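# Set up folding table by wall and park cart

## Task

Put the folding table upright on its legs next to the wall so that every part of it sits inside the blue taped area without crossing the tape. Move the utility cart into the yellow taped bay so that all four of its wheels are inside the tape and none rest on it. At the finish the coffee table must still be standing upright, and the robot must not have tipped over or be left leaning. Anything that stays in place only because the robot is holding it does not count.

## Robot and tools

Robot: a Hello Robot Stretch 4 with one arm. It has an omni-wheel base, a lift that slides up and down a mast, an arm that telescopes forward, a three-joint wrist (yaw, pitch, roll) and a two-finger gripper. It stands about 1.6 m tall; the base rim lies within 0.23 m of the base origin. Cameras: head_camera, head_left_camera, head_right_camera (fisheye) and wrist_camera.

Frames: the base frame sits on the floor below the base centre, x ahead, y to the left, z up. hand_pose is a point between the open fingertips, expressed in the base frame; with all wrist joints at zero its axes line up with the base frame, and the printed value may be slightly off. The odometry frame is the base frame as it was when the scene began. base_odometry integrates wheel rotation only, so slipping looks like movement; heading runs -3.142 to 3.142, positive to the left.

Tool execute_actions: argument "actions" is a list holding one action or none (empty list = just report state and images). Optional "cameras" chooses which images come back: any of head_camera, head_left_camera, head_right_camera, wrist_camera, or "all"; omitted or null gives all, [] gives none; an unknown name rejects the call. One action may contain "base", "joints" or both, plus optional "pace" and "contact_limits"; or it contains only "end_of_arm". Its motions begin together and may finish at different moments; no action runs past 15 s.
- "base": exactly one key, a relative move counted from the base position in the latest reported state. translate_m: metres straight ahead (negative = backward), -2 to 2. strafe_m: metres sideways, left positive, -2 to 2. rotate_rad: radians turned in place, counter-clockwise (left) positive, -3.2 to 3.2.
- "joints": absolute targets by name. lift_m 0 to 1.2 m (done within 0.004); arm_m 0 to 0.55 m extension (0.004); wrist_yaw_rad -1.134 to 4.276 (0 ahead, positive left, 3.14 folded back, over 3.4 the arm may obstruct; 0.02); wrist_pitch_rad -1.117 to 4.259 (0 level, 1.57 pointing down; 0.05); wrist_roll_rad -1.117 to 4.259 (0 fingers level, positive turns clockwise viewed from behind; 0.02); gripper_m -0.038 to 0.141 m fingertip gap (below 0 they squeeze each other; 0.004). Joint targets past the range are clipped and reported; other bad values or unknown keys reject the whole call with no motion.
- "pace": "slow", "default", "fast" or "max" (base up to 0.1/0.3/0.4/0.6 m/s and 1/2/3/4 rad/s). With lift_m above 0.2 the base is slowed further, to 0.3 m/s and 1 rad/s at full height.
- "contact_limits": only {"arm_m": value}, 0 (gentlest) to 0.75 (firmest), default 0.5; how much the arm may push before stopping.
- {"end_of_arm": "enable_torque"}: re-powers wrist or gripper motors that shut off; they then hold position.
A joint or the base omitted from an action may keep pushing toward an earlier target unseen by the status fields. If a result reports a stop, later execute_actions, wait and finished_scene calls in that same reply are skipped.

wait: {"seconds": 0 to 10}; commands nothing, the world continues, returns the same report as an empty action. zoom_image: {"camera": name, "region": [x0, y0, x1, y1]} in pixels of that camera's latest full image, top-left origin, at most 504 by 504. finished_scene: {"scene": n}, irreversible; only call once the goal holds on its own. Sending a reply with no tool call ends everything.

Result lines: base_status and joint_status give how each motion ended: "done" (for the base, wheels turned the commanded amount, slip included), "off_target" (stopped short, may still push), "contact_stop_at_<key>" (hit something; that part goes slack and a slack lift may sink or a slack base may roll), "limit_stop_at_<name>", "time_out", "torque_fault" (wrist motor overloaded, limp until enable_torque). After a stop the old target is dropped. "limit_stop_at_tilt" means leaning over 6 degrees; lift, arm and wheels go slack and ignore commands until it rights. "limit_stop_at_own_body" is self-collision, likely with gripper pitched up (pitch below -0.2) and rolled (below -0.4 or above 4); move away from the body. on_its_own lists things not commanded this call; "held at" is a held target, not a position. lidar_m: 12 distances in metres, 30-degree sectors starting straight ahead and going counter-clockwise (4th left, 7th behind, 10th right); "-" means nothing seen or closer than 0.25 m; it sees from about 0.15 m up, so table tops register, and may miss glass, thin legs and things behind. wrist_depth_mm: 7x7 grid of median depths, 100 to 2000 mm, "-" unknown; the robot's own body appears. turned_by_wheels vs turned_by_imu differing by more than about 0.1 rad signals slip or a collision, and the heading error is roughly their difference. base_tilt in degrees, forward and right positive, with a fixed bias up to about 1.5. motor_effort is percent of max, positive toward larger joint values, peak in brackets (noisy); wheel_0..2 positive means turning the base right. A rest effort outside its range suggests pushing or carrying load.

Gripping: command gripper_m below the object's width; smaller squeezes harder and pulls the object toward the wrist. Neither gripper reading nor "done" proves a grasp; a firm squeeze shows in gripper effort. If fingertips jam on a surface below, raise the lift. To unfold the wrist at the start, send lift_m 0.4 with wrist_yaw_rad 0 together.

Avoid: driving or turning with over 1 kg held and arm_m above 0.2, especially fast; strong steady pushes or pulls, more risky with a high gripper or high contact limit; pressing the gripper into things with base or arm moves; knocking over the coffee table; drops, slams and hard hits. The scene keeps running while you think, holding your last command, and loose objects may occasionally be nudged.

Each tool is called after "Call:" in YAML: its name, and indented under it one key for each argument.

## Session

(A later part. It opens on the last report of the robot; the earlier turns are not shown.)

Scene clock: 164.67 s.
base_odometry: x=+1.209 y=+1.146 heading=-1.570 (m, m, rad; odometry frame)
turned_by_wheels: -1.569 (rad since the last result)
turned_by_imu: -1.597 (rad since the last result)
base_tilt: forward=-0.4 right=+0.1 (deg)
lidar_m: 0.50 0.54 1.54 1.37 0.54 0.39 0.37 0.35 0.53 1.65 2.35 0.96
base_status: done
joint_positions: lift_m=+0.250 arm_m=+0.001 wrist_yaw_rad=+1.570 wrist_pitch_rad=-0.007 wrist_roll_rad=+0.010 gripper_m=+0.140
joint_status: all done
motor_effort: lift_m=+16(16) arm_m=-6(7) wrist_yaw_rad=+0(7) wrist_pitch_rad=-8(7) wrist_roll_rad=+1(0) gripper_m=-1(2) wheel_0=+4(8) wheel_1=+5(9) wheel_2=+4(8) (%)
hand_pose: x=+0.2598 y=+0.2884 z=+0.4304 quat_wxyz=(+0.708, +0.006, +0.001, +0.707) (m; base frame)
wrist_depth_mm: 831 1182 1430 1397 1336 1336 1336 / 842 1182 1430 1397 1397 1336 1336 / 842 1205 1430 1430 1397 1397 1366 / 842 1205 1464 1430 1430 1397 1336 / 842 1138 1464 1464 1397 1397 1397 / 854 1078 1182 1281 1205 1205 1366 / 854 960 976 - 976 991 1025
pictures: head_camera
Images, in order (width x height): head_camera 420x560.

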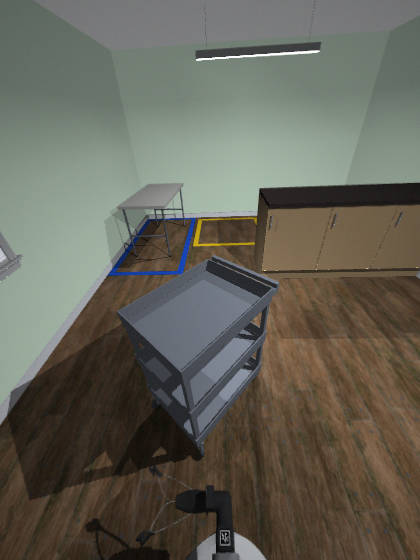

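Call:
execute_actions:
  actions:
    - {"base":{"strafe_m":0.12},"joints":{"wrist_yaw_rad":3.14,"gripper_m":0.05}}
  cameras: []

Call:
execute_actions:
  actions:
    - {"base":{"translate_m":0.75},"pace":"slow"}
  cameras: ["head_camera"]

Scene clock: 170.70 s.
base_odometry: x=+1.329 y=+1.146 heading=-1.570 (m, m, rad; odometry frame)
turned_by_wheels: +0.000 (rad since the last result)
turned_by_imu: -0.001 (rad since the last result)
base_tilt: forward=-0.5 right=+0.1 (deg)
lidar_m: 0.51 0.69 1.40 1.35 0.55 0.37 0.36 0.38 0.53 1.65 2.46 0.75
base_status: done
joint_positions: lift_m=+0.250 arm_m=+0.001 wrist_yaw_rad=+3.139 wrist_pitch_rad=-0.007 wrist_roll_rad=+0.010 gripper_m=+0.050
joint_status: all done
motor_effort: lift_m=+16(16) arm_m=-6(6) wrist_yaw_rad=+0(5) wrist_pitch_rad=-7(8) wrist_roll_rad=+1(0) gripper_m=-2(3) wheel_0=-2(10) wheel_1=+3(13) wheel_2=+0(6) (%)
hand_pose: x=-0.1163 y=+0.0880 z=+0.4304 quat_wxyz=(+0.001, +0.004, +0.005, +1.000) (m; base frame)
wrist_depth_mm: - 140 140 484 480 469 466 / - 109 140 488 484 473 466 / - 116 142 488 484 477 469 / 145 144 276 496 488 480 473 / 226 517 508 496 488 484 477 / 227 517 203 500 196 484 480 / 228 525 517 - 496 484 484
pictures: none
No camera images: the call's "cameras" was empty. Leave "cameras" out to get every camera's image.

Scene clock: 179.47 s.
base_odometry: x=+1.330 y=+0.397 heading=-1.569 (m, m, rad; odometry frame)
turned_by_wheels: +0.001 (rad since the last result)
turned_by_imu: -0.002 (rad since the last result)
base_tilt: forward=-0.4 right=+0.1 (deg)
lidar_m: 0.25 0.25 1.33 1.32 1.40 1.17 1.12 1.17 1.66 2.38 1.95 0.31
base_status: done
joint_positions: lift_m=+0.250 arm_m=+0.001 wrist_yaw_rad=+3.143 wrist_pitch_rad=-0.007 wrist_roll_rad=+0.010 gripper_m=+0.050
joint_status: not commanded
motor_effort: lift_m=+17(16) arm_m=-3(6) wrist_yaw_rad=-10(13) wrist_pitch_rad=-6(7) wrist_roll_rad=+0(1) gripper_m=-2(3) wheel_0=+12(29) wheel_1=+8(14) wheel_2=-10(14) (%)
hand_pose: x=-0.1172 y=+0.0871 z=+0.4304 quat_wxyz=(-0.001, +0.004, +0.005, +1.000) (m; base frame)
wrist_depth_mm: - 120 139 1229 1205 1182 1160 / - 109 140 1229 1205 1205 1160 / - 116 141 1229 1205 1205 1182 / 145 143 245 1229 1205 1205 1182 / 224 1281 1281 1229 1229 1205 1182 / 225 1281 203 1255 196 1229 1182 / 227 917 976 - 991 931 1025
pictures: head_camera
Images, in order (width x height): head_camera 420x560.

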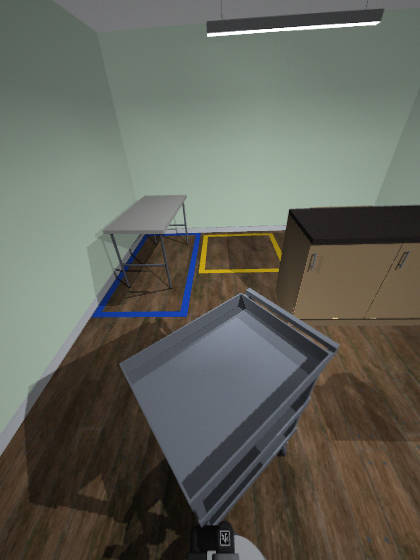

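Call:
execute_actions:
  actions:
    - {"base":{"translate_m":-0.1}}
  cameras: []

Call:
execute_actions:
  actions:
    - {"base":{"strafe_m":-0.5}}
  cameras: []

Call:
execute_actions:
  actions:
    - {"base":{"translate_m":0.75},"pace":"slow"}
  cameras: ["head_camera"]

Scene clock: 185.47 s.
base_odometry: x=+1.330 y=+0.497 heading=-1.569 (m, m, rad; odometry frame)
turned_by_wheels: +0.000 (rad since the last result)
turned_by_imu: -0.002 (rad since the last result)
base_tilt: forward=-0.5 right=+0.0 (deg)
lidar_m: 0.29 0.31 1.35 1.32 1.42 1.06 1.02 1.08 1.51 2.36 2.09 0.46
base_status: done
joint_positions: lift_m=+0.250 arm_m=+0.001 wrist_yaw_rad=+3.140 wrist_pitch_rad=-0.007 wrist_roll_rad=+0.010 gripper_m=+0.050
joint_status: not commanded
motor_effort: lift_m=+16(16) arm_m=-3(3) wrist_yaw_rad=-3(10) wrist_pitch_rad=-6(7) wrist_roll_rad=+2(1) gripper_m=-2(2) wheel_0=-3(11) wheel_1=-3(9) wheel_2=+4(8) (%)
hand_pose: x=-0.1170 y=+0.0877 z=+0.4304 quat_wxyz=(+0.001, +0.004, +0.005, +1.000) (m; base frame)
wrist_depth_mm: - 122 139 1118 1098 1098 1060 / - 109 140 1118 1118 1098 1078 / - 116 142 1118 1118 1098 1078 / 145 144 249 1138 1118 1098 1078 / 224 1182 1205 1138 1138 1118 1098 / 226 1205 202 1138 196 1118 1098 / 228 917 976 - 991 946 1025
pictures: none
No camera images: the call's "cameras" was empty. Leave "cameras" out to get every camera's image.

Scene clock: 188.47 s.
base_odometry: x=+0.830 y=+0.496 heading=-1.569 (m, m, rad; odometry frame)
turned_by_wheels: +0.000 (rad since the last result)
turned_by_imu: -0.002 (rad since the last result)
base_tilt: forward=-0.4 right=+0.1 (deg)
lidar_m: 0.64 0.56 0.57 1.81 1.45 1.07 1.03 1.09 1.49 1.87 1.96 1.53
base_status: done
joint_positions: lift_m=+0.250 arm_m=+0.001 wrist_yaw_rad=+3.140 wrist_pitch_rad=-0.007 wrist_roll_rad=+0.010 gripper_m=+0.050
joint_status: not commanded
motor_effort: lift_m=+16(16) arm_m=-3(3) wrist_yaw_rad=-2(2) wrist_pitch_rad=-7(7) wrist_roll_rad=+1(2) gripper_m=-3(3) wheel_0=+1(9) wheel_1=-3(14) wheel_2=+0(3) (%)
hand_pose: x=-0.1170 y=+0.0878 z=+0.4304 quat_wxyz=(+0.001, +0.004, +0.005, +1.000) (m; base frame)
wrist_depth_mm: - 122 139 1138 1118 1078 1098 / - 109 140 1160 1138 1098 1098 / - 116 142 1138 1118 1118 1098 / 145 143 250 1160 1160 1118 1098 / 224 1205 1182 1160 1138 1138 1118 / 226 1182 203 1160 196 1138 1118 / 228 931 976 - 991 946 1025
pictures: none
No camera images: the call's "cameras" was empty. Leave "cameras" out to get every camera's image.

Scene clock: 197.27 s.
base_odometry: x=+0.832 y=-0.254 heading=-1.569 (m, m, rad; odometry frame)
turned_by_wheels: +0.000 (rad since the last result)
turned_by_imu: -0.003 (rad since the last result)
base_tilt: forward=-0.6 right=+0.1 (deg)
lidar_m: 0.31 0.25 0.25 0.25 0.29 1.84 1.79 1.87 1.94 1.91 1.03 0.76
base_status: done
joint_positions: lift_m=+0.250 arm_m=+0.001 wrist_yaw_rad=+3.140 wrist_pitch_rad=-0.007 wrist_roll_rad=+0.010 gripper_m=+0.050
joint_status: not commanded
motor_effort: lift_m=+16(16) arm_m=-3(3) wrist_yaw_rad=-3(3) wrist_pitch_rad=-7(7) wrist_roll_rad=+0(1) gripper_m=-3(3) wheel_0=+4(10) wheel_1=+6(11) wheel_2=-7(13) (%)
hand_pose: x=-0.1169 y=+0.0878 z=+0.4304 quat_wxyz=(+0.001, +0.004, +0.005, +1.000) (m; base frame)
wrist_depth_mm: - 122 139 1863 1808 1808 1756 / - 109 140 1921 1808 1808 1808 / - 116 142 1921 1921 1863 1808 / 145 143 250 1921 1863 1863 1808 / 225 1983 1983 1921 1863 1863 1863 / 226 1366 202 1366 196 1430 1464 / 228 931 976 - 991 946 1025
pictures: head_camera
Images, in order (width x height): head_camera 420x560.

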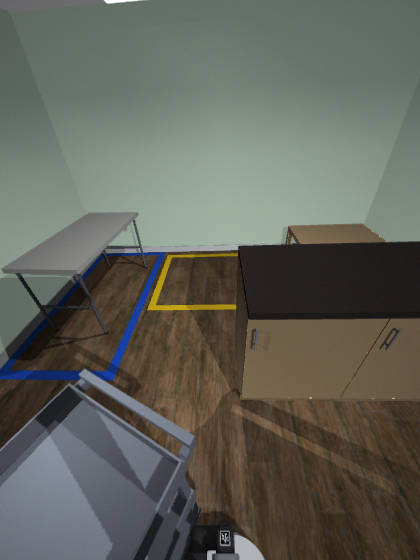

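Call:
execute_actions:
  actions:
    - {"base":{"translate_m":0.25},"pace":"slow"}
  cameras: []

Call:
execute_actions:
  actions:
    - {"base":{"strafe_m":0.12},"pace":"slow"}
  cameras: []

Call:
execute_actions:
  actions:
    - {"base":{"translate_m":-1.2}}
  cameras: []

Call:
execute_actions:
  actions:
    - {"base":{"strafe_m":0.5}}
  cameras: ["head_camera"]

Scene clock: 206.27 s.
base_odometry: x=+0.832 y=-0.504 heading=-1.568 (m, m, rad; odometry frame)
turned_by_wheels: +0.001 (rad since the last result)
turned_by_imu: -0.002 (rad since the last result)
base_tilt: forward=-0.5 right=+0.1 (deg)
lidar_m: 0.49 1.50 0.25 0.25 0.25 0.47 2.04 2.13 1.97 1.72 0.68 0.49
base_status: done
joint_positions: lift_m=+0.250 arm_m=+0.001 wrist_yaw_rad=+3.140 wrist_pitch_rad=-0.007 wrist_roll_rad=+0.010 gripper_m=+0.050
joint_status: not commanded
motor_effort: lift_m=+16(17) arm_m=-3(3) wrist_yaw_rad=-3(2) wrist_pitch_rad=-7(7) wrist_roll_rad=+1(0) gripper_m=-1(1) wheel_0=+3(5) wheel_1=+12(9) wheel_2=-8(12) (%)
hand_pose: x=-0.1169 y=+0.0878 z=+0.4304 quat_wxyz=(+0.001, +0.004, +0.005, +1.000) (m; base frame)
wrist_depth_mm: - 122 139 - - - - / - 109 140 - - - - / - 116 142 - - - 336 / 145 143 250 - - - 330 / 225 - - - - - - / 227 1366 202 1366 196 1205 1464 / 229 917 960 - 991 574 591
pictures: none
No camera images: the call's "cameras" was empty. Leave "cameras" out to get every camera's image.

Scene clock: 208.60 s.
base_odometry: x=+0.952 y=-0.503 heading=-1.568 (m, m, rad; odometry frame)
turned_by_wheels: +0.000 (rad since the last result)
turned_by_imu: +0.000 (rad since the last result)
base_tilt: forward=-0.5 right=+0.0 (deg)
lidar_m: 0.99 1.44 0.25 0.25 0.25 0.33 2.03 2.14 2.10 1.76 0.69 0.55
base_status: done
joint_positions: lift_m=+0.250 arm_m=+0.001 wrist_yaw_rad=+3.140 wrist_pitch_rad=-0.007 wrist_roll_rad=+0.010 gripper_m=+0.050
joint_status: not commanded
motor_effort: lift_m=+17(16) arm_m=-3(3) wrist_yaw_rad=-3(3) wrist_pitch_rad=-7(7) wrist_roll_rad=+1(1) gripper_m=-2(1) wheel_0=-7(9) wheel_1=+11(17) wheel_2=+0(11) (%)
hand_pose: x=-0.1169 y=+0.0878 z=+0.4304 quat_wxyz=(+0.001, +0.004, +0.005, +1.000) (m; base frame)
wrist_depth_mm: - 122 139 - - - - / - 109 140 - - - - / - 116 142 - - 382 234 / 145 143 250 - - 377 232 / 225 - - - - - - / 227 1397 202 1397 196 1336 1499 / 229 931 960 - 991 609 603
pictures: none
No camera images: the call's "cameras" was empty. Leave "cameras" out to get every camera's image.

Scene clock: 214.10 s.
base_odometry: x=+0.949 y=+0.697 heading=-1.568 (m, m, rad; odometry frame)
turned_by_wheels: +0.000 (rad since the last result)
turned_by_imu: -0.003 (rad since the last result)
base_tilt: forward=-0.5 right=-0.1 (deg)
lidar_m: 0.92 0.71 1.74 1.70 1.18 0.86 0.83 0.88 1.20 1.95 2.09 1.73
base_status: done
joint_positions: lift_m=+0.250 arm_m=+0.001 wrist_yaw_rad=+3.140 wrist_pitch_rad=-0.007 wrist_roll_rad=+0.010 gripper_m=+0.050
joint_status: not commanded
motor_effort: lift_m=+16(16) arm_m=-3(3) wrist_yaw_rad=-3(3) wrist_pitch_rad=-6(7) wrist_roll_rad=+1(0) gripper_m=-2(2) wheel_0=-3(7) wheel_1=-3(10) wheel_2=+1(11) (%)
hand_pose: x=-0.1169 y=+0.0878 z=+0.4304 quat_wxyz=(+0.001, +0.004, +0.005, +1.000) (m; base frame)
wrist_depth_mm: - 122 139 931 917 904 878 / - 109 140 931 917 917 904 / - 117 142 946 917 917 904 / 145 143 249 960 931 931 904 / 224 991 960 976 931 931 917 / 227 1008 203 960 196 931 917 / 228 917 991 - 946 931 917
pictures: none
No camera images: the call's "cameras" was empty. Leave "cameras" out to get every camera's image.

Scene clock: 217.10 s.
base_odometry: x=+1.449 y=+0.698 heading=-1.568 (m, m, rad; odometry frame)
turned_by_wheels: +0.000 (rad since the last result)
turned_by_imu: +0.001 (rad since the last result)
base_tilt: forward=-0.4 right=+0.0 (deg)
lidar_m: 0.68 0.77 1.25 1.21 1.14 0.84 0.82 0.86 1.19 2.43 2.38 0.69
base_status: done
joint_positions: lift_m=+0.250 arm_m=+0.001 wrist_yaw_rad=+3.140 wrist_pitch_rad=-0.007 wrist_roll_rad=+0.010 gripper_m=+0.050
joint_status: not commanded
motor_effort: lift_m=+16(16) arm_m=-3(3) wrist_yaw_rad=-2(3) wrist_pitch_rad=-7(8) wrist_roll_rad=+0(1) gripper_m=-2(3) wheel_0=-2(9) wheel_1=+4(12) wheel_2=+0(4) (%)
hand_pose: x=-0.1169 y=+0.0878 z=+0.4304 quat_wxyz=(+0.001, +0.004, +0.005, +1.000) (m; base frame)
wrist_depth_mm: - 122 139 917 904 891 878 / - 109 140 917 917 891 891 / - 117 142 931 917 904 878 / 145 143 249 946 917 904 878 / 225 976 960 946 931 917 904 / 226 991 202 960 196 917 904 / 228 917 976 - 917 904 904
pictures: head_camera
Images, in order (width x height): head_camera 420x560.

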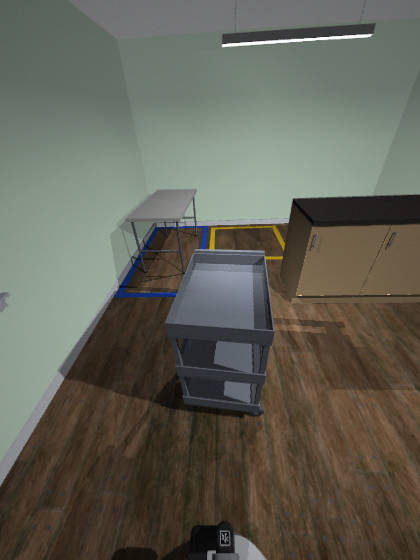

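Well aligned, aimed slightly right. Push along that heading.

Call:
execute_actions:
  actions:
    - {"base":{"rotate_rad":-0.1}}
  cameras: []

Call:
execute_actions:
  actions:
    - {"base":{"translate_m":0.76},"pace":"slow"}
  cameras: []

Call:
execute_actions:
  actions:
    - {"base":{"translate_m":0.76},"pace":"slow"}
  cameras: ["head_camera"]

Scene clock: 220.97 s.
base_odometry: x=+1.449 y=+0.698 heading=-1.667 (m, m, rad; odometry frame)
turned_by_wheels: -0.099 (rad since the last result)
turned_by_imu: -0.102 (rad since the last result)
base_tilt: forward=-0.4 right=+0.1 (deg)
lidar_m: 0.67 0.69 1.26 1.22 1.26 0.86 0.80 0.84 1.07 2.45 2.56 1.86
base_status: done
joint_positions: lift_m=+0.250 arm_m=+0.001 wrist_yaw_rad=+3.140 wrist_pitch_rad=-0.007 wrist_roll_rad=+0.010 gripper_m=+0.050
joint_status: not commanded
motor_effort: lift_m=+16(16) arm_m=-3(3) wrist_yaw_rad=-3(3) wrist_pitch_rad=-7(7) wrist_roll_rad=+1(1) gripper_m=-2(2) wheel_0=+5(5) wheel_1=+3(7) wheel_2=+5(9) (%)
hand_pose: x=-0.1169 y=+0.0878 z=+0.4304 quat_wxyz=(+0.001, +0.004, +0.005, +1.000) (m; base frame)
wrist_depth_mm: - 130 139 931 946 931 946 / - 109 140 917 931 946 960 / - 116 142 946 946 946 946 / 145 143 250 931 946 946 960 / 226 946 946 946 960 960 976 / 226 946 202 960 196 976 976 / 229 917 946 - 960 946 960
pictures: none
No camera images: the call's "cameras" was empty. Leave "cameras" out to get every camera's image.

Scene clock: 229.87 s.
base_odometry: x=+1.376 y=-0.058 heading=-1.667 (m, m, rad; odometry frame)
turned_by_wheels: +0.000 (rad since the last result)
turned_by_imu: -0.003 (rad since the last result)
base_tilt: forward=-0.5 right=+0.1 (deg)
lidar_m: 0.25 0.25 0.25 1.25 1.31 1.69 1.56 1.62 2.09 2.44 1.44 0.25
base_status: done
joint_positions: lift_m=+0.250 arm_m=+0.001 wrist_yaw_rad=+3.140 wrist_pitch_rad=-0.007 wrist_roll_rad=+0.010 gripper_m=+0.050
joint_status: not commanded
motor_effort: lift_m=+16(16) arm_m=-3(3) wrist_yaw_rad=-3(3) wrist_pitch_rad=-7(8) wrist_roll_rad=+0(1) gripper_m=-2(2) wheel_0=+7(9) wheel_1=+5(8) wheel_2=-8(14) (%)
hand_pose: x=-0.1169 y=+0.0878 z=+0.4304 quat_wxyz=(+0.001, +0.004, +0.005, +1.000) (m; base frame)
wrist_depth_mm: - 130 139 1661 1708 1661 1708 / - 109 140 1661 1708 1708 1708 / - 117 142 1661 1708 1708 1708 / 145 143 250 1708 1708 1756 1708 / 225 1661 1708 1756 1708 1708 1708 / 226 1397 202 1397 196 1464 1464 / 228 931 976 - 991 931 1025
pictures: none
No camera images: the call's "cameras" was empty. Leave "cameras" out to get every camera's image.

Scene clock: 238.73 s.
base_odometry: x=+1.303 y=-0.814 heading=-1.666 (m, m, rad; odometry frame)
turned_by_wheels: +0.001 (rad since the last result)
turned_by_imu: -0.002 (rad since the last result)
base_tilt: forward=-0.5 right=+0.0 (deg)
lidar_m: 0.28 0.25 0.25 1.32 1.37 1.80 2.32 2.39 2.53 1.03 0.60 0.79
base_status: done
joint_positions: lift_m=+0.250 arm_m=+0.001 wrist_yaw_rad=+3.141 wrist_pitch_rad=-0.007 wrist_roll_rad=+0.010 gripper_m=+0.050
joint_status: not commanded
motor_effort: lift_m=+17(17) arm_m=-3(3) wrist_yaw_rad=-3(7) wrist_pitch_rad=-6(7) wrist_roll_rad=+1(1) gripper_m=-2(3) wheel_0=+7(12) wheel_1=+6(9) wheel_2=-6(11) (%)
hand_pose: x=-0.1170 y=+0.0877 z=+0.4303 quat_wxyz=(+0.001, +0.004, +0.005, +1.000) (m; base frame)
wrist_depth_mm: - 122 139 - - - 1808 / - 109 140 - - - 1756 / - 116 142 - - - 1808 / 145 143 250 - - - 1756 / 225 - - - - - 1808 / 226 1397 203 1366 196 1430 1464 / 229 917 976 - 1008 946 1008
pictures: head_camera
Images, in order (width x height): head_camera 420x560.

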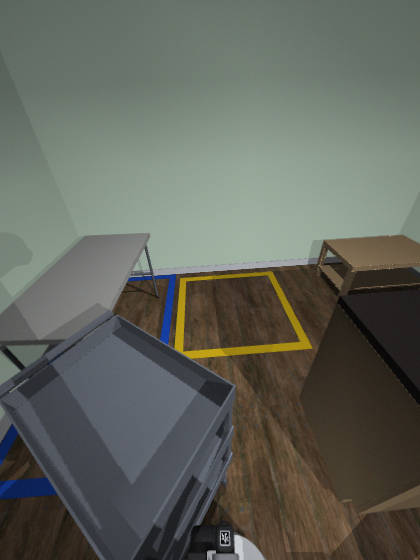

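Call:
execute_actions:
  actions:
    - {"base":{"translate_m":-0.7},"joints":{"wrist_yaw_rad":0,"gripper_m":0.14}}
  cameras: ["head_camera","wrist_camera"]

Scene clock: 246.13 s.
base_odometry: x=+1.370 y=-0.118 heading=-1.667 (m, m, rad; odometry frame)
turned_by_wheels: +0.000 (rad since the last result)
turned_by_imu: -0.002 (rad since the last result)
base_tilt: forward=-0.4 right=+0.0 (deg)
lidar_m: 0.91 0.97 1.38 1.25 1.30 1.73 1.62 1.66 2.17 2.43 1.36 1.11
base_status: done
joint_positions: lift_m=+0.250 arm_m=+0.000 wrist_yaw_rad=+0.000 wrist_pitch_rad=-0.007 wrist_roll_rad=+0.010 gripper_m=+0.140
joint_status: all done
motor_effort: lift_m=+17(17) arm_m=+0(3) wrist_yaw_rad=-2(75) wrist_pitch_rad=-6(7) wrist_roll_rad=+1(3) gripper_m=+1(2) wheel_0=-3(7) wheel_1=-3(7) wheel_2=+3(12) (%)
hand_pose: x=+0.4594 y=-0.0873 z=+0.4304 quat_wxyz=(+1.000, +0.005, -0.004, +0.000) (m; base frame)
wrist_depth_mm: 904 741 798 - - - 768 / 1281 1098 1205 - - 1118 750 / 1537 759 - - - 1098 750 / 1308 759 - - - 1098 750 / 1983 1255 - - - 976 750 / 960 759 750 1182 1182 904 750 / 976 778 960 - 976 931 778
pictures: head_camera, wrist_camera
Images, in order (width x height): head_camera 420x560, wrist_camera 616x392.

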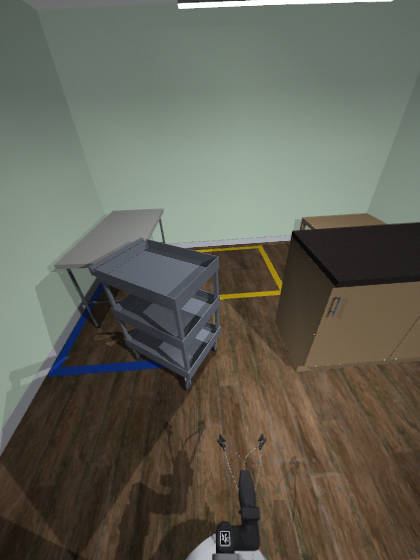

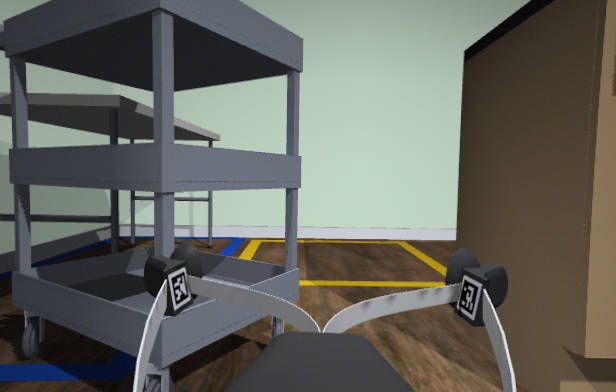

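Call:
execute_actions:
  actions:
    - {"base":{"strafe_m":0.3},"joints":{"lift_m":0.14}}
  cameras: []

Call:
execute_actions:
  actions:
    - {"base":{"translate_m":0.4},"joints":{"arm_m":0.17}}
  cameras: ["wrist_camera"]

Call:
execute_actions:
  actions:
    - {"joints":{"gripper_m":-0.02}}
  cameras: []

Call:
execute_actions:
  actions:
    - {"base":{"translate_m":-0.75},"pace":"slow"}
  cameras: ["head_camera"]

Scene clock: 253.17 s.
base_odometry: x=+1.669 y=-0.146 heading=-1.666 (m, m, rad; odometry frame)
turned_by_wheels: +0.000 (rad since the last result)
turned_by_imu: +0.000 (rad since the last result)
base_tilt: forward=-0.4 right=+0.1 (deg)
lidar_m: 0.88 1.16 1.05 0.95 0.99 1.33 1.66 1.70 2.21 2.73 1.35 1.28
base_status: done
joint_positions: lift_m=+0.140 arm_m=+0.000 wrist_yaw_rad=+0.000 wrist_pitch_rad=-0.007 wrist_roll_rad=+0.010 gripper_m=+0.140
joint_status: all done
motor_effort: lift_m=+15(16) arm_m=+0(0) wrist_yaw_rad=-3(2) wrist_pitch_rad=-6(6) wrist_roll_rad=+2(0) gripper_m=+0(0) wheel_0=-2(13) wheel_1=+4(14) wheel_2=+0(4) (%)
hand_pose: x=+0.4594 y=-0.0873 z=+0.3206 quat_wxyz=(+1.000, +0.005, -0.004, +0.000) (m; base frame)
wrist_depth_mm: 1618 - 1025 946 1078 - 1182 / 1464 1229 1397 715 - - 1182 / 1576 - 842 707 1098 - 1182 / 1537 - - - - - 1182 / 1537 1098 831 732 1138 1983 1182 / 1042 960 904 683 917 931 1060 / 741 741 750 - 768 768 778
pictures: none
No camera images: the call's "cameras" was empty. Leave "cameras" out to get every camera's image.

Scene clock: 255.97 s.
base_odometry: x=+1.631 y=-0.544 heading=-1.666 (m, m, rad; odometry frame)
turned_by_wheels: +0.000 (rad since the last result)
turned_by_imu: -0.001 (rad since the last result)
base_tilt: forward=-0.5 right=+0.1 (deg)
lidar_m: 0.55 0.71 1.10 1.01 1.03 1.37 2.05 2.09 2.72 2.58 1.02 0.77
base_status: done
joint_positions: lift_m=+0.140 arm_m=+0.169 wrist_yaw_rad=-0.001 wrist_pitch_rad=-0.007 wrist_roll_rad=+0.010 gripper_m=+0.140
joint_status: all done
motor_effort: lift_m=+15(15) arm_m=+6(8) wrist_yaw_rad=+0(9) wrist_pitch_rad=-7(7) wrist_roll_rad=+1(1) gripper_m=+1(1) wheel_0=+1(5) wheel_1=+4(7) wheel_2=-3(12) (%)
hand_pose: x=+0.6282 y=-0.0876 z=+0.3205 quat_wxyz=(+1.000, +0.005, -0.004, +0.000) (m; base frame)
wrist_depth_mm: 247 215 197 160 197 - - / 336 327 319 161 276 - - / 1618 732 1808 162 - - - / 1618 - - 163 - - - / 1537 768 788 164 1921 1863 1983 / 580 580 544 162 549 214 1118 / 445 445 449 - 455 683 778
pictures: wrist_camera
Images, in order (width x height): wrist_camera 616x392.

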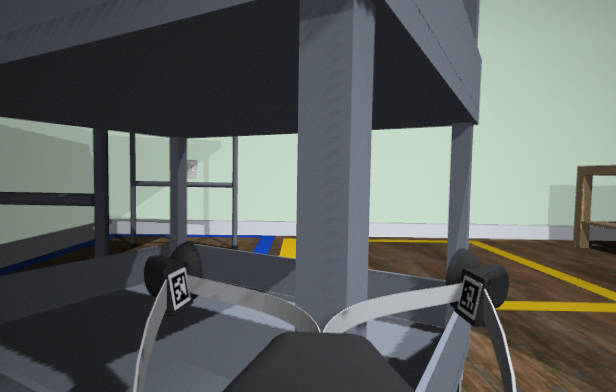

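Scene clock: 258.47 s.
base_odometry: x=+1.631 y=-0.544 heading=-1.666 (m, m, rad; odometry frame)
turned_by_wheels: +0.000 (rad since the last result)
turned_by_imu: -0.001 (rad since the last result)
base_tilt: forward=-0.5 right=+0.0 (deg)
lidar_m: 0.55 0.72 1.08 1.01 1.02 1.37 2.04 2.11 2.76 2.56 1.01 0.78
base_status: not commanded
joint_positions: lift_m=+0.140 arm_m=+0.169 wrist_yaw_rad=-0.002 wrist_pitch_rad=-0.007 wrist_roll_rad=+0.010 gripper_m=-0.020
joint_status: all done
motor_effort: lift_m=+15(15) arm_m=+6(7) wrist_yaw_rad=+3(5) wrist_pitch_rad=-7(6) wrist_roll_rad=+1(1) gripper_m=-10(8) wheel_0=+2(1) wheel_1=+5(4) wheel_2=-3(3) (%)
hand_pose: x=+0.6282 y=-0.0880 z=+0.3205 quat_wxyz=(+1.000, +0.005, -0.004, -0.001) (m; base frame)
wrist_depth_mm: 243 213 197 157 209 - - / 334 325 320 158 307 - - / 1618 732 1808 159 - - - / 1661 1808 - 160 - - - / 1537 768 820 162 1863 1661 1983 / 580 627 185 162 183 1008 1098 / 449 421 445 - 455 370 778
pictures: none
No camera images: the call's "cameras" was empty. Leave "cameras" out to get every camera's image.

Scene clock: 267.27 s.
base_odometry: x=+1.702 y=+0.202 heading=-1.667 (m, m, rad; odometry frame)
turned_by_wheels: +0.000 (rad since the last result)
turned_by_imu: -0.002 (rad since the last result)
base_tilt: forward=-0.5 right=+0.1 (deg)
lidar_m: 0.55 0.92 1.01 0.93 0.95 1.31 1.31 1.33 1.72 2.74 1.86 0.67
base_status: done
joint_positions: lift_m=+0.140 arm_m=+0.169 wrist_yaw_rad=+0.000 wrist_pitch_rad=-0.007 wrist_roll_rad=+0.010 gripper_m=-0.020
joint_status: not commanded
motor_effort: lift_m=+16(15) arm_m=+3(6) wrist_yaw_rad=-3(22) wrist_pitch_rad=-8(8) wrist_roll_rad=+1(2) gripper_m=-10(12) wheel_0=-5(9) wheel_1=-7(7) wheel_2=+6(10) (%)
hand_pose: x=+0.6289 y=-0.0873 z=+0.3204 quat_wxyz=(+1.000, +0.005, -0.004, +0.000) (m; base frame)
wrist_depth_mm: 1576 330 229 172 198 248 375 / 1430 373 319 173 306 306 397 / 1464 - - 174 - - 1042 / 1464 - - 176 - - 1098 / 1430 1708 842 178 1863 1863 1098 / 960 627 184 177 185 559 508 / 741 353 449 - 459 330 445
pictures: head_camera
Images, in order (width x height): head_camera 420x560.

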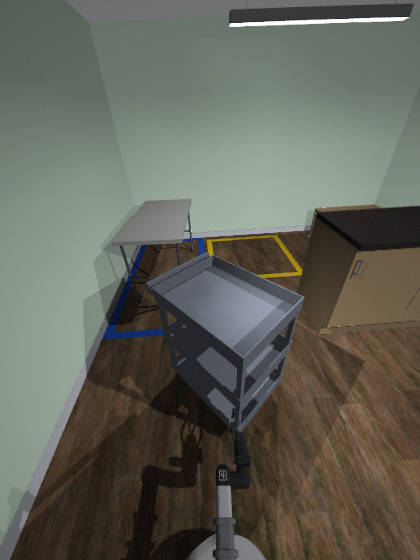

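Drag the rear left to rotate further.

Call:
execute_actions:
  actions:
    - {"base":{"strafe_m":0.35},"pace":"slow"}
  cameras: ["head_camera"]

Scene clock: 273.90 s.
base_odometry: x=+2.050 y=+0.168 heading=-1.667 (m, m, rad; odometry frame)
turned_by_wheels: +0.000 (rad since the last result)
turned_by_imu: -0.002 (rad since the last result)
base_tilt: forward=-0.3 right=+0.1 (deg)
lidar_m: 0.55 0.95 0.62 0.56 0.60 0.85 1.34 1.38 1.74 3.10 1.85 0.60
base_status: done
joint_positions: lift_m=+0.140 arm_m=+0.169 wrist_yaw_rad=-0.002 wrist_pitch_rad=-0.007 wrist_roll_rad=+0.010 gripper_m=-0.020
joint_status: not commanded
motor_effort: lift_m=+15(15) arm_m=+3(3) wrist_yaw_rad=+4(21) wrist_pitch_rad=-7(7) wrist_roll_rad=+1(1) gripper_m=-10(11) wheel_0=-6(14) wheel_1=+4(8) wheel_2=+0(1) (%)
hand_pose: x=+0.6286 y=-0.0881 z=+0.3205 quat_wxyz=(+1.000, +0.005, -0.004, -0.001) (m; base frame)
wrist_depth_mm: 1118 1661 - 164 193 193 192 / 1098 1661 1618 165 307 307 304 / 1118 1661 - 167 768 809 - / 1098 1708 - 168 - - - / 1118 1537 1537 170 831 1708 1983 / 991 1042 184 171 186 654 559 / 741 699 741 - 455 410 466
pictures: head_camera
Images, in order (width x height): head_camera 420x560.

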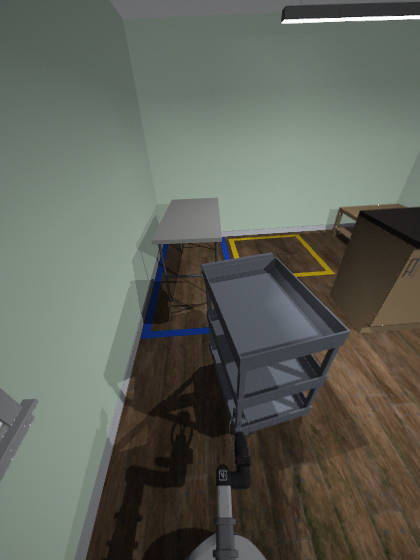

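Call:
execute_actions:
  actions:
    - {"joints":{"gripper_m":0.14}}
  cameras: []

Call:
execute_actions:
  actions:
    - {"joints":{"arm_m":0}}
  cameras: []

Call:
execute_actions:
  actions:
    - {"base":{"strafe_m":0.2},"joints":{"wrist_yaw_rad":3.14,"gripper_m":0.05,"lift_m":0.25}}
  cameras: []

Call:
execute_actions:
  actions:
    - {"base":{"translate_m":1.0}}
  cameras: []

Call:
execute_actions:
  actions:
    - {"base":{"strafe_m":-0.65},"pace":"slow"}
  cameras: []

Call:
execute_actions:
  actions:
    - {"base":{"translate_m":-1.0}}
  cameras: []

Call:
execute_actions:
  actions:
    - {"base":{"strafe_m":-0.45}}
  cameras: ["head_camera"]

Scene clock: 285.50 s.
base_odometry: x=+2.050 y=+0.168 heading=-1.667 (m, m, rad; odometry frame)
turned_by_wheels: +0.000 (rad since the last result)
turned_by_imu: -0.002 (rad since the last result)
base_tilt: forward=-0.3 right=+0.1 (deg)
lidar_m: 0.56 0.97 0.62 0.57 0.61 0.85 1.32 1.37 1.77 3.09 1.85 0.58
base_status: not commanded
joint_positions: lift_m=+0.140 arm_m=+0.169 wrist_yaw_rad=-0.001 wrist_pitch_rad=-0.007 wrist_roll_rad=+0.010 gripper_m=+0.140
joint_status: all done
motor_effort: lift_m=+15(16) arm_m=+3(3) wrist_yaw_rad=+0(5) wrist_pitch_rad=-6(7) wrist_roll_rad=+1(0) gripper_m=+0(11) wheel_0=-5(6) wheel_1=+3(3) wheel_2=+0(0) (%)
hand_pose: x=+0.6288 y=-0.0876 z=+0.3205 quat_wxyz=(+1.000, +0.005, -0.004, +0.000) (m; base frame)
wrist_depth_mm: 1098 1661 - 165 193 193 193 / 1118 1661 1576 166 307 304 304 / 1118 1661 - 167 759 809 - / 1098 1661 - 169 - - - / 1098 1537 1576 170 831 1661 1921 / 991 960 691 170 554 564 564 / 741 750 741 - 455 459 466
pictures: none
No camera images: the call's "cameras" was empty. Leave "cameras" out to get every camera's image.

Scene clock: 287.10 s.
base_odometry: x=+2.050 y=+0.168 heading=-1.667 (m, m, rad; odometry frame)
turned_by_wheels: +0.000 (rad since the last result)
turned_by_imu: -0.001 (rad since the last result)
base_tilt: forward=-0.4 right=+0.0 (deg)
lidar_m: 0.56 0.95 0.62 0.57 0.60 0.85 1.32 1.37 1.76 3.09 1.83 0.61
base_status: not commanded
joint_positions: lift_m=+0.140 arm_m=+0.001 wrist_yaw_rad=+0.000 wrist_pitch_rad=-0.007 wrist_roll_rad=+0.010 gripper_m=+0.140
joint_status: all done
motor_effort: lift_m=+15(15) arm_m=-6(6) wrist_yaw_rad=-1(0) wrist_pitch_rad=-6(5) wrist_roll_rad=+2(2) gripper_m=+0(0) wheel_0=-5(5) wheel_1=+3(4) wheel_2=+0(0) (%)
hand_pose: x=+0.4606 y=-0.0874 z=+0.3205 quat_wxyz=(+1.000, +0.005, -0.004, +0.000) (m; base frame)
wrist_depth_mm: 1078 1618 - 343 334 351 370 / 1078 1618 - 351 342 355 373 / 1098 1661 - 603 759 750 1537 / 1078 1576 - 1618 - - - / 1098 1499 1808 904 976 1983 1708 / 976 960 904 342 554 564 591 / 741 741 750 - 357 368 389
pictures: none
No camera images: the call's "cameras" was empty. Leave "cameras" out to get every camera's image.

Scene clock: 289.50 s.
base_odometry: x=+2.249 y=+0.149 heading=-1.667 (m, m, rad; odometry frame)
turned_by_wheels: +0.000 (rad since the last result)
turned_by_imu: +0.000 (rad since the last result)
base_tilt: forward=-0.5 right=+0.1 (deg)
lidar_m: 0.82 0.60 0.39 0.38 0.38 0.52 1.35 1.37 1.77 3.30 0.91 0.62
base_status: done
joint_positions: lift_m=+0.250 arm_m=+0.001 wrist_yaw_rad=+3.139 wrist_pitch_rad=-0.007 wrist_roll_rad=+0.010 gripper_m=+0.050
joint_status: all done
motor_effort: lift_m=+20(22) arm_m=-6(7) wrist_yaw_rad=+0(7) wrist_pitch_rad=-6(6) wrist_roll_rad=+1(0) gripper_m=-3(2) wheel_0=-2(7) wheel_1=+2(12) wheel_2=+0(3) (%)
hand_pose: x=-0.1163 y=+0.0881 z=+0.4301 quat_wxyz=(+0.001, +0.004, +0.005, +1.000) (m; base frame)
wrist_depth_mm: - 140 140 1430 1397 732 512 / - 109 141 1430 1397 732 508 / - 116 142 1464 1397 723 504 / 145 144 276 1464 1366 715 504 / 225 1464 1464 1464 1078 715 500 / 227 1366 203 1397 196 668 500 / 229 931 976 - 991 634 500
pictures: none
No camera images: the call's "cameras" was empty. Leave "cameras" out to get every camera's image.

Scene clock: 294.30 s.
base_odometry: x=+2.154 y=-0.846 heading=-1.667 (m, m, rad; odometry frame)
turned_by_wheels: +0.000 (rad since the last result)
turned_by_imu: -0.002 (rad since the last result)
base_tilt: forward=-0.4 right=+0.0 (deg)
lidar_m: 0.79 0.75 0.51 0.47 0.49 0.66 1.51 0.39 0.25 0.25 0.25 0.25
base_status: done
joint_positions: lift_m=+0.250 arm_m=+0.001 wrist_yaw_rad=+3.140 wrist_pitch_rad=-0.007 wrist_roll_rad=+0.010 gripper_m=+0.050
joint_status: not commanded
motor_effort: lift_m=+19(20) arm_m=-6(6) wrist_yaw_rad=-1(0) wrist_pitch_rad=-7(7) wrist_roll_rad=+2(2) gripper_m=-1(2) wheel_0=+3(12) wheel_1=+3(11) wheel_2=-4(16) (%)
hand_pose: x=-0.1163 y=+0.0880 z=+0.4302 quat_wxyz=(+0.001, +0.004, +0.005, +1.000) (m; base frame)
wrist_depth_mm: - 140 140 - 1708 842 591 / - 109 140 - 1661 854 597 / - 116 142 - 1618 854 603 / 145 144 251 - 1618 854 597 / 224 - - - 1281 854 591 / 227 1366 203 1366 196 798 591 / 229 917 976 - 1008 732 580
pictures: none
No camera images: the call's "cameras" was empty. Leave "cameras" out to get every camera's image.

Scene clock: 301.93 s.
base_odometry: x=+1.507 y=-0.784 heading=-1.666 (m, m, rad; odometry frame)
turned_by_wheels: +0.000 (rad since the last result)
turned_by_imu: -0.004 (rad since the last result)
base_tilt: forward=-0.6 right=+0.1 (deg)
lidar_m: 1.58 0.90 1.15 1.13 1.18 1.53 0.30 0.25 0.25 0.25 0.29 1.06
base_status: done
joint_positions: lift_m=+0.250 arm_m=+0.001 wrist_yaw_rad=+3.140 wrist_pitch_rad=-0.007 wrist_roll_rad=+0.010 gripper_m=+0.050
joint_status: not commanded
motor_effort: lift_m=+19(19) arm_m=-6(6) wrist_yaw_rad=-1(1) wrist_pitch_rad=-7(6) wrist_roll_rad=+1(2) gripper_m=-3(1) wheel_0=+6(11) wheel_1=-6(13) wheel_2=+2(1) (%)
hand_pose: x=-0.1163 y=+0.0880 z=+0.4302 quat_wxyz=(+0.001, +0.004, +0.005, +1.000) (m; base frame)
wrist_depth_mm: - 140 140 - - - 1464 / - 109 140 - - - 1464 / - 116 142 - - - 1537 / 145 144 250 - - - 1464 / 225 - - - - - 1464 / 227 1281 202 1397 196 1464 1366 / 229 544 976 - 991 931 1008
pictures: none
No camera images: the call's "cameras" was empty. Leave "cameras" out to get every camera's image.

Scene clock: 306.73 s.
base_odometry: x=+1.603 y=+0.211 heading=-1.667 (m, m, rad; odometry frame)
turned_by_wheels: +0.000 (rad since the last result)
turned_by_imu: -0.002 (rad since the last result)
base_tilt: forward=-0.6 right=+0.0 (deg)
lidar_m: 1.88 1.62 1.11 1.02 1.06 1.41 1.28 1.33 1.75 2.65 0.68 0.59
base_status: done
joint_positions: lift_m=+0.250 arm_m=+0.001 wrist_yaw_rad=+3.140 wrist_pitch_rad=-0.007 wrist_roll_rad=+0.010 gripper_m=+0.050
joint_status: not commanded
motor_effort: lift_m=+18(19) arm_m=-6(6) wrist_yaw_rad=-2(1) wrist_pitch_rad=-6(7) wrist_roll_rad=+1(2) gripper_m=-2(1) wheel_0=-4(12) wheel_1=-4(16) wheel_2=+3(29) (%)
hand_pose: x=-0.1164 y=+0.0879 z=+0.4303 quat_wxyz=(+0.001, +0.004, +0.005, +1.000) (m; base frame)
wrist_depth_mm: - 140 140 1397 1397 1397 1397 / - 109 140 1430 1430 1430 1397 / - 116 142 1397 1430 1430 1397 / 145 144 249 1430 1430 1430 1366 / 224 1430 1430 1464 1430 1430 1366 / 227 1397 202 1397 196 1430 1308 / 229 931 976 - 1008 931 1025
pictures: none
No camera images: the call's "cameras" was empty. Leave "cameras" out to get every camera's image.

Scene clock: 309.57 s.
base_odometry: x=+1.155 y=+0.254 heading=-1.667 (m, m, rad; odometry frame)
turned_by_wheels: +0.000 (rad since the last result)
turned_by_imu: -0.002 (rad since the last result)
base_tilt: forward=-0.6 right=+0.1 (deg)
lidar_m: 0.46 0.55 1.61 1.48 1.52 1.38 1.26 1.29 1.70 2.21 1.90 0.44
base_status: done
joint_positions: lift_m=+0.250 arm_m=+0.001 wrist_yaw_rad=+3.140 wrist_pitch_rad=-0.007 wrist_roll_rad=+0.010 gripper_m=+0.050
joint_status: not commanded
motor_effort: lift_m=+18(18) arm_m=-6(6) wrist_yaw_rad=-1(2) wrist_pitch_rad=-7(7) wrist_roll_rad=+2(2) gripper_m=-3(1) wheel_0=+2(12) wheel_1=-2(11) wheel_2=+0(10) (%)
hand_pose: x=-0.1164 y=+0.0879 z=+0.4303 quat_wxyz=(+0.001, +0.004, +0.005, +1.000) (m; base frame)
wrist_depth_mm: - 140 140 1366 1397 1397 1430 / - 109 140 1366 1397 1397 1397 / - 116 142 1366 1397 1397 1397 / 145 144 251 1397 1430 1397 1430 / 225 1397 1397 1430 1397 1430 1430 / 226 1366 203 1397 196 1430 1430 / 229 917 976 - 1008 946 1008
pictures: head_camera
Images, in order (width x height): head_camera 420x560.

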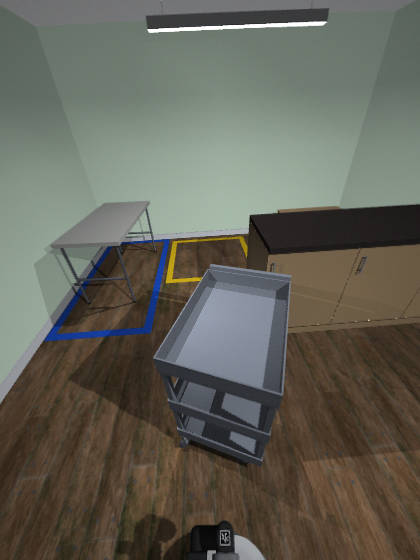

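Call:
execute_actions:
  actions:
    - {"base":{"rotate_rad":0.1}}
  cameras: []

Call:
execute_actions:
  actions:
    - {"base":{"strafe_m":-0.22}}
  cameras: []

Call:
execute_actions:
  actions:
    - {"base":{"translate_m":0.5},"pace":"slow"}
  cameras: ["head_camera"]

Scene clock: 314.97 s.
base_odometry: x=+1.155 y=+0.254 heading=-1.568 (m, m, rad; odometry frame)
turned_by_wheels: +0.099 (rad since the last result)
turned_by_imu: +0.099 (rad since the last result)
base_tilt: forward=-0.4 right=-0.1 (deg)
lidar_m: 0.45 0.61 1.55 1.49 1.61 1.33 1.27 1.32 1.87 2.20 1.76 0.45
base_status: done
joint_positions: lift_m=+0.250 arm_m=+0.001 wrist_yaw_rad=+3.140 wrist_pitch_rad=-0.007 wrist_roll_rad=+0.010 gripper_m=+0.050
joint_status: not commanded
motor_effort: lift_m=+18(18) arm_m=-6(6) wrist_yaw_rad=-2(2) wrist_pitch_rad=-7(7) wrist_roll_rad=+1(0) gripper_m=-3(2) wheel_0=-3(6) wheel_1=-5(9) wheel_2=-5(9) (%)
hand_pose: x=-0.1164 y=+0.0879 z=+0.4303 quat_wxyz=(+0.001, +0.004, +0.005, +1.000) (m; base frame)
wrist_depth_mm: - 140 140 1366 1366 1308 1308 / - 109 140 1366 1336 1336 1336 / - 116 142 1397 1366 1336 1336 / 145 144 250 1397 1397 1336 1336 / 225 1464 1397 1430 1366 1336 1336 / 227 1366 203 1366 196 1336 1308 / 229 917 991 - 1008 946 1025
pictures: none
No camera images: the call's "cameras" was empty. Leave "cameras" out to get every camera's image.

Scene clock: 317.00 s.
base_odometry: x=+0.935 y=+0.254 heading=-1.568 (m, m, rad; odometry frame)
turned_by_wheels: +0.000 (rad since the last result)
turned_by_imu: -0.002 (rad since the last result)
base_tilt: forward=-0.3 right=+0.0 (deg)
lidar_m: 0.38 0.46 1.76 1.71 1.78 1.32 1.29 1.34 1.87 1.98 1.72 1.02
base_status: done
joint_positions: lift_m=+0.250 arm_m=+0.001 wrist_yaw_rad=+3.140 wrist_pitch_rad=-0.007 wrist_roll_rad=+0.010 gripper_m=+0.050
joint_status: not commanded
motor_effort: lift_m=+18(18) arm_m=-6(6) wrist_yaw_rad=-2(2) wrist_pitch_rad=-7(7) wrist_roll_rad=+0(2) gripper_m=-2(3) wheel_0=+2(9) wheel_1=-3(12) wheel_2=+0(4) (%)
hand_pose: x=-0.1164 y=+0.0879 z=+0.4303 quat_wxyz=(+0.001, +0.004, +0.005, +1.000) (m; base frame)
wrist_depth_mm: - 140 140 1366 1336 1308 1308 / - 109 140 1397 1336 1336 1308 / - 116 142 1397 1366 1336 1308 / 145 144 250 1366 1366 1366 1336 / 225 1464 1430 1430 1397 1366 1336 / 226 1397 203 1366 196 1366 1336 / 228 931 991 - 991 946 1025
pictures: none
No camera images: the call's "cameras" was empty. Leave "cameras" out to get every camera's image.

Scene clock: 322.47 s.
base_odometry: x=+0.940 y=-0.174 heading=-1.607 (m, m, rad; odometry frame)
turned_by_wheels: -0.039 (rad since the last result)
turned_by_imu: -0.029 (rad since the last result)
base_tilt: forward=-0.4 right=+0.1 (deg)
lidar_m: 0.25 0.25 0.41 1.69 1.77 1.77 1.71 1.76 2.09 2.01 1.19 0.25
base_status: translate_m contact_stop (by the wheels' count: +0.428 of +0.500)
joint_positions: lift_m=+0.250 arm_m=+0.001 wrist_yaw_rad=+3.140 wrist_pitch_rad=-0.007 wrist_roll_rad=+0.010 gripper_m=+0.050
joint_status: not commanded
on_its_own: the wheels are slack since a contact_stop
motor_effort: lift_m=+18(18) arm_m=-6(6) wrist_yaw_rad=-1(1) wrist_pitch_rad=-6(6) wrist_roll_rad=+2(2) gripper_m=-2(1) wheel_0=+0(26) wheel_1=+0(21) wheel_2=+0(35) (%)
hand_pose: x=-0.1163 y=+0.0879 z=+0.4303 quat_wxyz=(+0.001, +0.004, +0.005, +1.000) (m; base frame)
wrist_depth_mm: - 140 140 1808 1808 1756 1756 / - 109 140 1808 1756 1808 1756 / - 116 142 1808 1808 1808 1756 / 145 144 251 1808 1808 1756 1756 / 225 1863 1808 1808 1808 1808 1756 / 226 1366 203 1366 197 1430 1464 / 228 917 976 - 991 931 1025
pictures: head_camera
Images, in order (width x height): head_camera 420x560.

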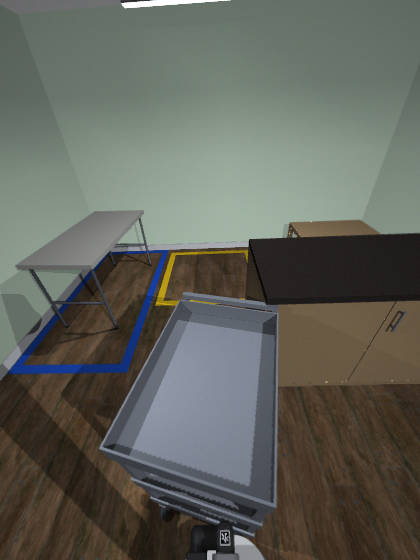

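Caught on the cabinet corner. Push its right side leftward.

Call:
execute_actions:
  actions:
    - {"base":{"translate_m":-0.1}}
  cameras: []

Call:
execute_actions:
  actions:
    - {"base":{"strafe_m":-0.5}}
  cameras: []

Call:
execute_actions:
  actions:
    - {"base":{"translate_m":0.6}}
  cameras: []

Call:
execute_actions:
  actions:
    - {"base":{"strafe_m":0.3},"pace":"slow"}
  cameras: []

Call:
execute_actions:
  actions:
    - {"base":{"translate_m":-0.8}}
  cameras: []

Call:
execute_actions:
  actions:
    - {"base":{"strafe_m":0.45}}
  cameras: ["head_camera"]

Scene clock: 331.40 s.
base_odometry: x=+0.943 y=-0.074 heading=-1.607 (m, m, rad; odometry frame)
turned_by_wheels: +0.000 (rad since the last result)
turned_by_imu: -0.002 (rad since the last result)
base_tilt: forward=-0.3 right=+0.0 (deg)
lidar_m: 0.28 0.34 1.79 1.68 1.75 1.68 1.59 1.66 2.08 2.01 1.32 0.29
base_status: done
joint_positions: lift_m=+0.250 arm_m=+0.001 wrist_yaw_rad=+3.140 wrist_pitch_rad=-0.007 wrist_roll_rad=+0.010 gripper_m=+0.050
joint_status: not commanded
motor_effort: lift_m=+18(18) arm_m=-6(6) wrist_yaw_rad=-2(1) wrist_pitch_rad=-6(8) wrist_roll_rad=+1(1) gripper_m=-2(2) wheel_0=-3(9) wheel_1=-5(10) wheel_2=+3(12) (%)
hand_pose: x=-0.1163 y=+0.0879 z=+0.4303 quat_wxyz=(+0.001, +0.004, +0.005, +1.000) (m; base frame)
wrist_depth_mm: - 140 139 1661 1661 1661 1661 / - 109 141 1708 1661 1708 1618 / - 116 142 1708 1708 1661 1661 / 145 144 251 1708 1708 1708 1708 / 224 1808 1756 1708 1708 1708 1661 / 227 1366 203 1397 196 1430 1430 / 228 917 976 - 991 946 1025
pictures: none
No camera images: the call's "cameras" was empty. Leave "cameras" out to get every camera's image.

Scene clock: 334.40 s.
base_odometry: x=+0.444 y=-0.056 heading=-1.607 (m, m, rad; odometry frame)
turned_by_wheels: +0.000 (rad since the last result)
turned_by_imu: -0.002 (rad since the last result)
base_tilt: forward=-0.4 right=+0.2 (deg)
lidar_m: 0.91 0.52 0.48 2.18 2.30 1.68 1.60 1.63 1.57 1.49 1.33 0.96
base_status: done
joint_positions: lift_m=+0.250 arm_m=+0.001 wrist_yaw_rad=+3.140 wrist_pitch_rad=-0.007 wrist_roll_rad=+0.010 gripper_m=+0.050
joint_status: not commanded
motor_effort: lift_m=+18(18) arm_m=-6(6) wrist_yaw_rad=+0(1) wrist_pitch_rad=-6(6) wrist_roll_rad=-1(2) gripper_m=-2(3) wheel_0=+3(11) wheel_1=-1(13) wheel_2=+0(0) (%)
hand_pose: x=-0.1163 y=+0.0879 z=+0.4303 quat_wxyz=(+0.001, +0.004, +0.005, +1.000) (m; base frame)
wrist_depth_mm: - 140 140 1661 1661 1661 1618 / - 109 140 1708 1708 1661 1661 / - 116 142 1708 1661 1661 1661 / 145 144 250 1756 1708 1661 1708 / 225 1808 1756 1756 1708 1708 1661 / 226 1366 203 1397 196 1430 1464 / 228 917 991 - 991 946 1008
pictures: none
No camera images: the call's "cameras" was empty. Leave "cameras" out to get every camera's image.

Scene clock: 337.87 s.
base_odometry: x=+0.422 y=-0.656 heading=-1.607 (m, m, rad; odometry frame)
turned_by_wheels: +0.000 (rad since the last result)
turned_by_imu: -0.001 (rad since the last result)
base_tilt: forward=-0.5 right=-0.1 (deg)
lidar_m: 0.30 0.33 0.27 0.29 0.32 2.32 2.21 2.12 1.59 1.26 0.46 0.33
base_status: done
joint_positions: lift_m=+0.250 arm_m=+0.001 wrist_yaw_rad=+3.140 wrist_pitch_rad=-0.007 wrist_roll_rad=+0.010 gripper_m=+0.050
joint_status: not commanded
motor_effort: lift_m=+18(18) arm_m=-6(6) wrist_yaw_rad=-1(1) wrist_pitch_rad=-7(7) wrist_roll_rad=+0(2) gripper_m=-2(1) wheel_0=+4(6) wheel_1=+5(8) wheel_2=-4(15) (%)
hand_pose: x=-0.1163 y=+0.0879 z=+0.4303 quat_wxyz=(+0.001, +0.004, +0.005, +1.000) (m; base frame)
wrist_depth_mm: - 140 140 - - - - / - 109 140 - - - - / - 116 142 - - - - / 146 144 250 - - - - / 225 - - - - - - / 227 1397 203 1366 196 1430 1464 / 229 917 976 - 1008 946 1025
pictures: none
No camera images: the call's "cameras" was empty. Leave "cameras" out to get every camera's image.

Scene clock: 342.00 s.
base_odometry: x=+0.722 y=-0.666 heading=-1.607 (m, m, rad; odometry frame)
turned_by_wheels: +0.000 (rad since the last result)
turned_by_imu: +0.000 (rad since the last result)
base_tilt: forward=-0.5 right=+0.1 (deg)
lidar_m: 0.25 0.25 0.25 0.25 0.43 2.29 2.20 2.27 1.90 1.25 0.44 0.33
base_status: done
joint_positions: lift_m=+0.250 arm_m=+0.001 wrist_yaw_rad=+3.140 wrist_pitch_rad=-0.007 wrist_roll_rad=+0.010 gripper_m=+0.050
joint_status: not commanded
motor_effort: lift_m=+18(18) arm_m=-6(6) wrist_yaw_rad=-1(1) wrist_pitch_rad=-7(7) wrist_roll_rad=+1(0) gripper_m=-2(3) wheel_0=-5(16) wheel_1=+6(12) wheel_2=-2(2) (%)
hand_pose: x=-0.1164 y=+0.0879 z=+0.4303 quat_wxyz=(+0.001, +0.004, +0.005, +1.000) (m; base frame)
wrist_depth_mm: - 140 140 - - - - / - 109 140 - - - - / - 116 142 - - - - / 146 144 250 - - - - / 225 - - - - - - / 226 1366 202 1397 196 1430 1464 / 229 917 960 - 991 931 1025
pictures: none
No camera images: the call's "cameras" was empty. Leave "cameras" out to get every camera's image.

Scene clock: 346.17 s.
base_odometry: x=+0.751 y=+0.133 heading=-1.607 (m, m, rad; odometry frame)
turned_by_wheels: +0.000 (rad since the last result)
turned_by_imu: -0.002 (rad since the last result)
base_tilt: forward=-0.4 right=+0.0 (deg)
lidar_m: 0.89 0.78 1.99 1.89 2.02 1.48 1.41 1.45 1.88 1.79 1.61 1.16
base_status: done
joint_positions: lift_m=+0.250 arm_m=+0.001 wrist_yaw_rad=+3.140 wrist_pitch_rad=-0.007 wrist_roll_rad=+0.010 gripper_m=+0.050
joint_status: not commanded
motor_effort: lift_m=+18(18) arm_m=-6(6) wrist_yaw_rad=-1(1) wrist_pitch_rad=-7(8) wrist_roll_rad=+1(1) gripper_m=-2(3) wheel_0=-3(6) wheel_1=-4(12) wheel_2=+3(12) (%)
hand_pose: x=-0.1164 y=+0.0879 z=+0.4303 quat_wxyz=(+0.001, +0.004, +0.005, +1.000) (m; base frame)
wrist_depth_mm: - 140 140 1464 1464 1464 1430 / - 109 140 1499 1464 1464 1464 / - 116 142 1499 1464 1499 1464 / 146 144 250 1537 1499 1499 1464 / 225 1537 1576 1537 1537 1499 1499 / 227 1366 203 1397 196 1430 1464 / 229 917 991 - 991 946 1008
pictures: none
No camera images: the call's "cameras" was empty. Leave "cameras" out to get every camera's image.

Scene clock: 349.00 s.
base_odometry: x=+1.200 y=+0.117 heading=-1.607 (m, m, rad; odometry frame)
turned_by_wheels: +0.000 (rad since the last result)
turned_by_imu: +0.001 (rad since the last result)
base_tilt: forward=-0.6 right=+0.1 (deg)
lidar_m: 0.63 0.94 1.51 1.44 1.52 1.46 1.40 1.44 2.00 2.23 1.58 0.92
base_status: done
joint_positions: lift_m=+0.250 arm_m=+0.001 wrist_yaw_rad=+3.140 wrist_pitch_rad=-0.007 wrist_roll_rad=+0.010 gripper_m=+0.050
joint_status: not commanded
motor_effort: lift_m=+18(18) arm_m=-6(6) wrist_yaw_rad=-2(0) wrist_pitch_rad=-7(7) wrist_roll_rad=+1(0) gripper_m=-2(2) wheel_0=-2(11) wheel_1=+3(13) wheel_2=+0(1) (%)
hand_pose: x=-0.1164 y=+0.0879 z=+0.4303 quat_wxyz=(+0.001, +0.004, +0.005, +1.000) (m; base frame)
wrist_depth_mm: - 140 140 1499 1464 1464 1430 / - 109 140 1537 1464 1499 1430 / - 116 142 1499 1537 1499 1464 / 145 144 250 1499 1537 1499 1464 / 225 1537 1576 1537 1499 1499 1499 / 226 1366 203 1397 196 1464 1464 / 229 917 976 - 1008 946 1025
pictures: head_camera
Images, in order (width x height): head_camera 420x560.

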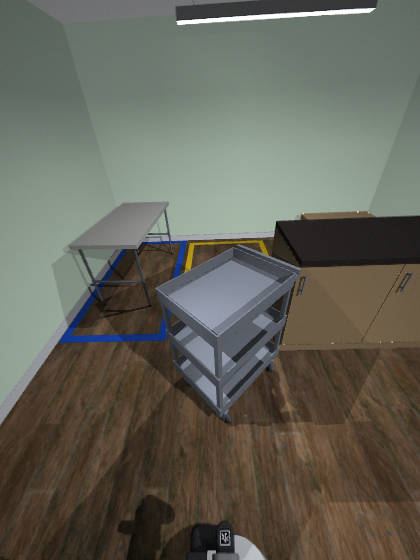

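Call:
execute_actions:
  actions:
    - {"base":{"translate_m":-0.1},"joints":{"wrist_yaw_rad":0,"gripper_m":0.14,"lift_m":0.14}}
  cameras: ["wrist_camera"]

Scene clock: 353.83 s.
base_odometry: x=+1.204 y=+0.216 heading=-1.608 (m, m, rad; odometry frame)
turned_by_wheels: +0.000 (rad since the last result)
turned_by_imu: -0.002 (rad since the last result)
base_tilt: forward=-0.5 right=+0.0 (deg)
lidar_m: 0.74 1.07 1.51 1.44 1.52 1.36 1.30 1.36 1.85 2.25 1.78 1.05
base_status: done
joint_positions: lift_m=+0.140 arm_m=+0.001 wrist_yaw_rad=+0.001 wrist_pitch_rad=-0.007 wrist_roll_rad=+0.010 gripper_m=+0.140
joint_status: all done
motor_effort: lift_m=+15(16) arm_m=-6(6) wrist_yaw_rad=-4(7) wrist_pitch_rad=-6(7) wrist_roll_rad=+1(1) gripper_m=+0(1) wheel_0=-4(8) wheel_1=-5(9) wheel_2=+3(12) (%)
hand_pose: x=+0.4605 y=-0.0872 z=+0.3205 quat_wxyz=(+1.000, +0.005, -0.004, +0.000) (m; base frame)
wrist_depth_mm: - - - 1025 1025 960 960 / - - 609 574 1499 991 976 / - - 820 778 788 976 976 / 1921 - - - - 991 991 / 1808 1576 946 1118 976 991 991 / 1042 976 564 569 723 866 1060 / 741 741 741 - 759 768 778
pictures: wrist_camera
Images, in order (width x height): wrist_camera 616x392.

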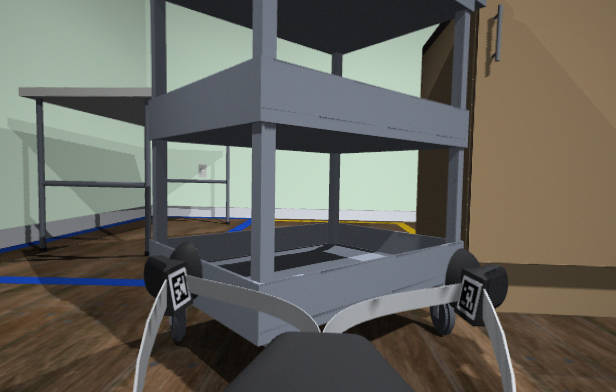

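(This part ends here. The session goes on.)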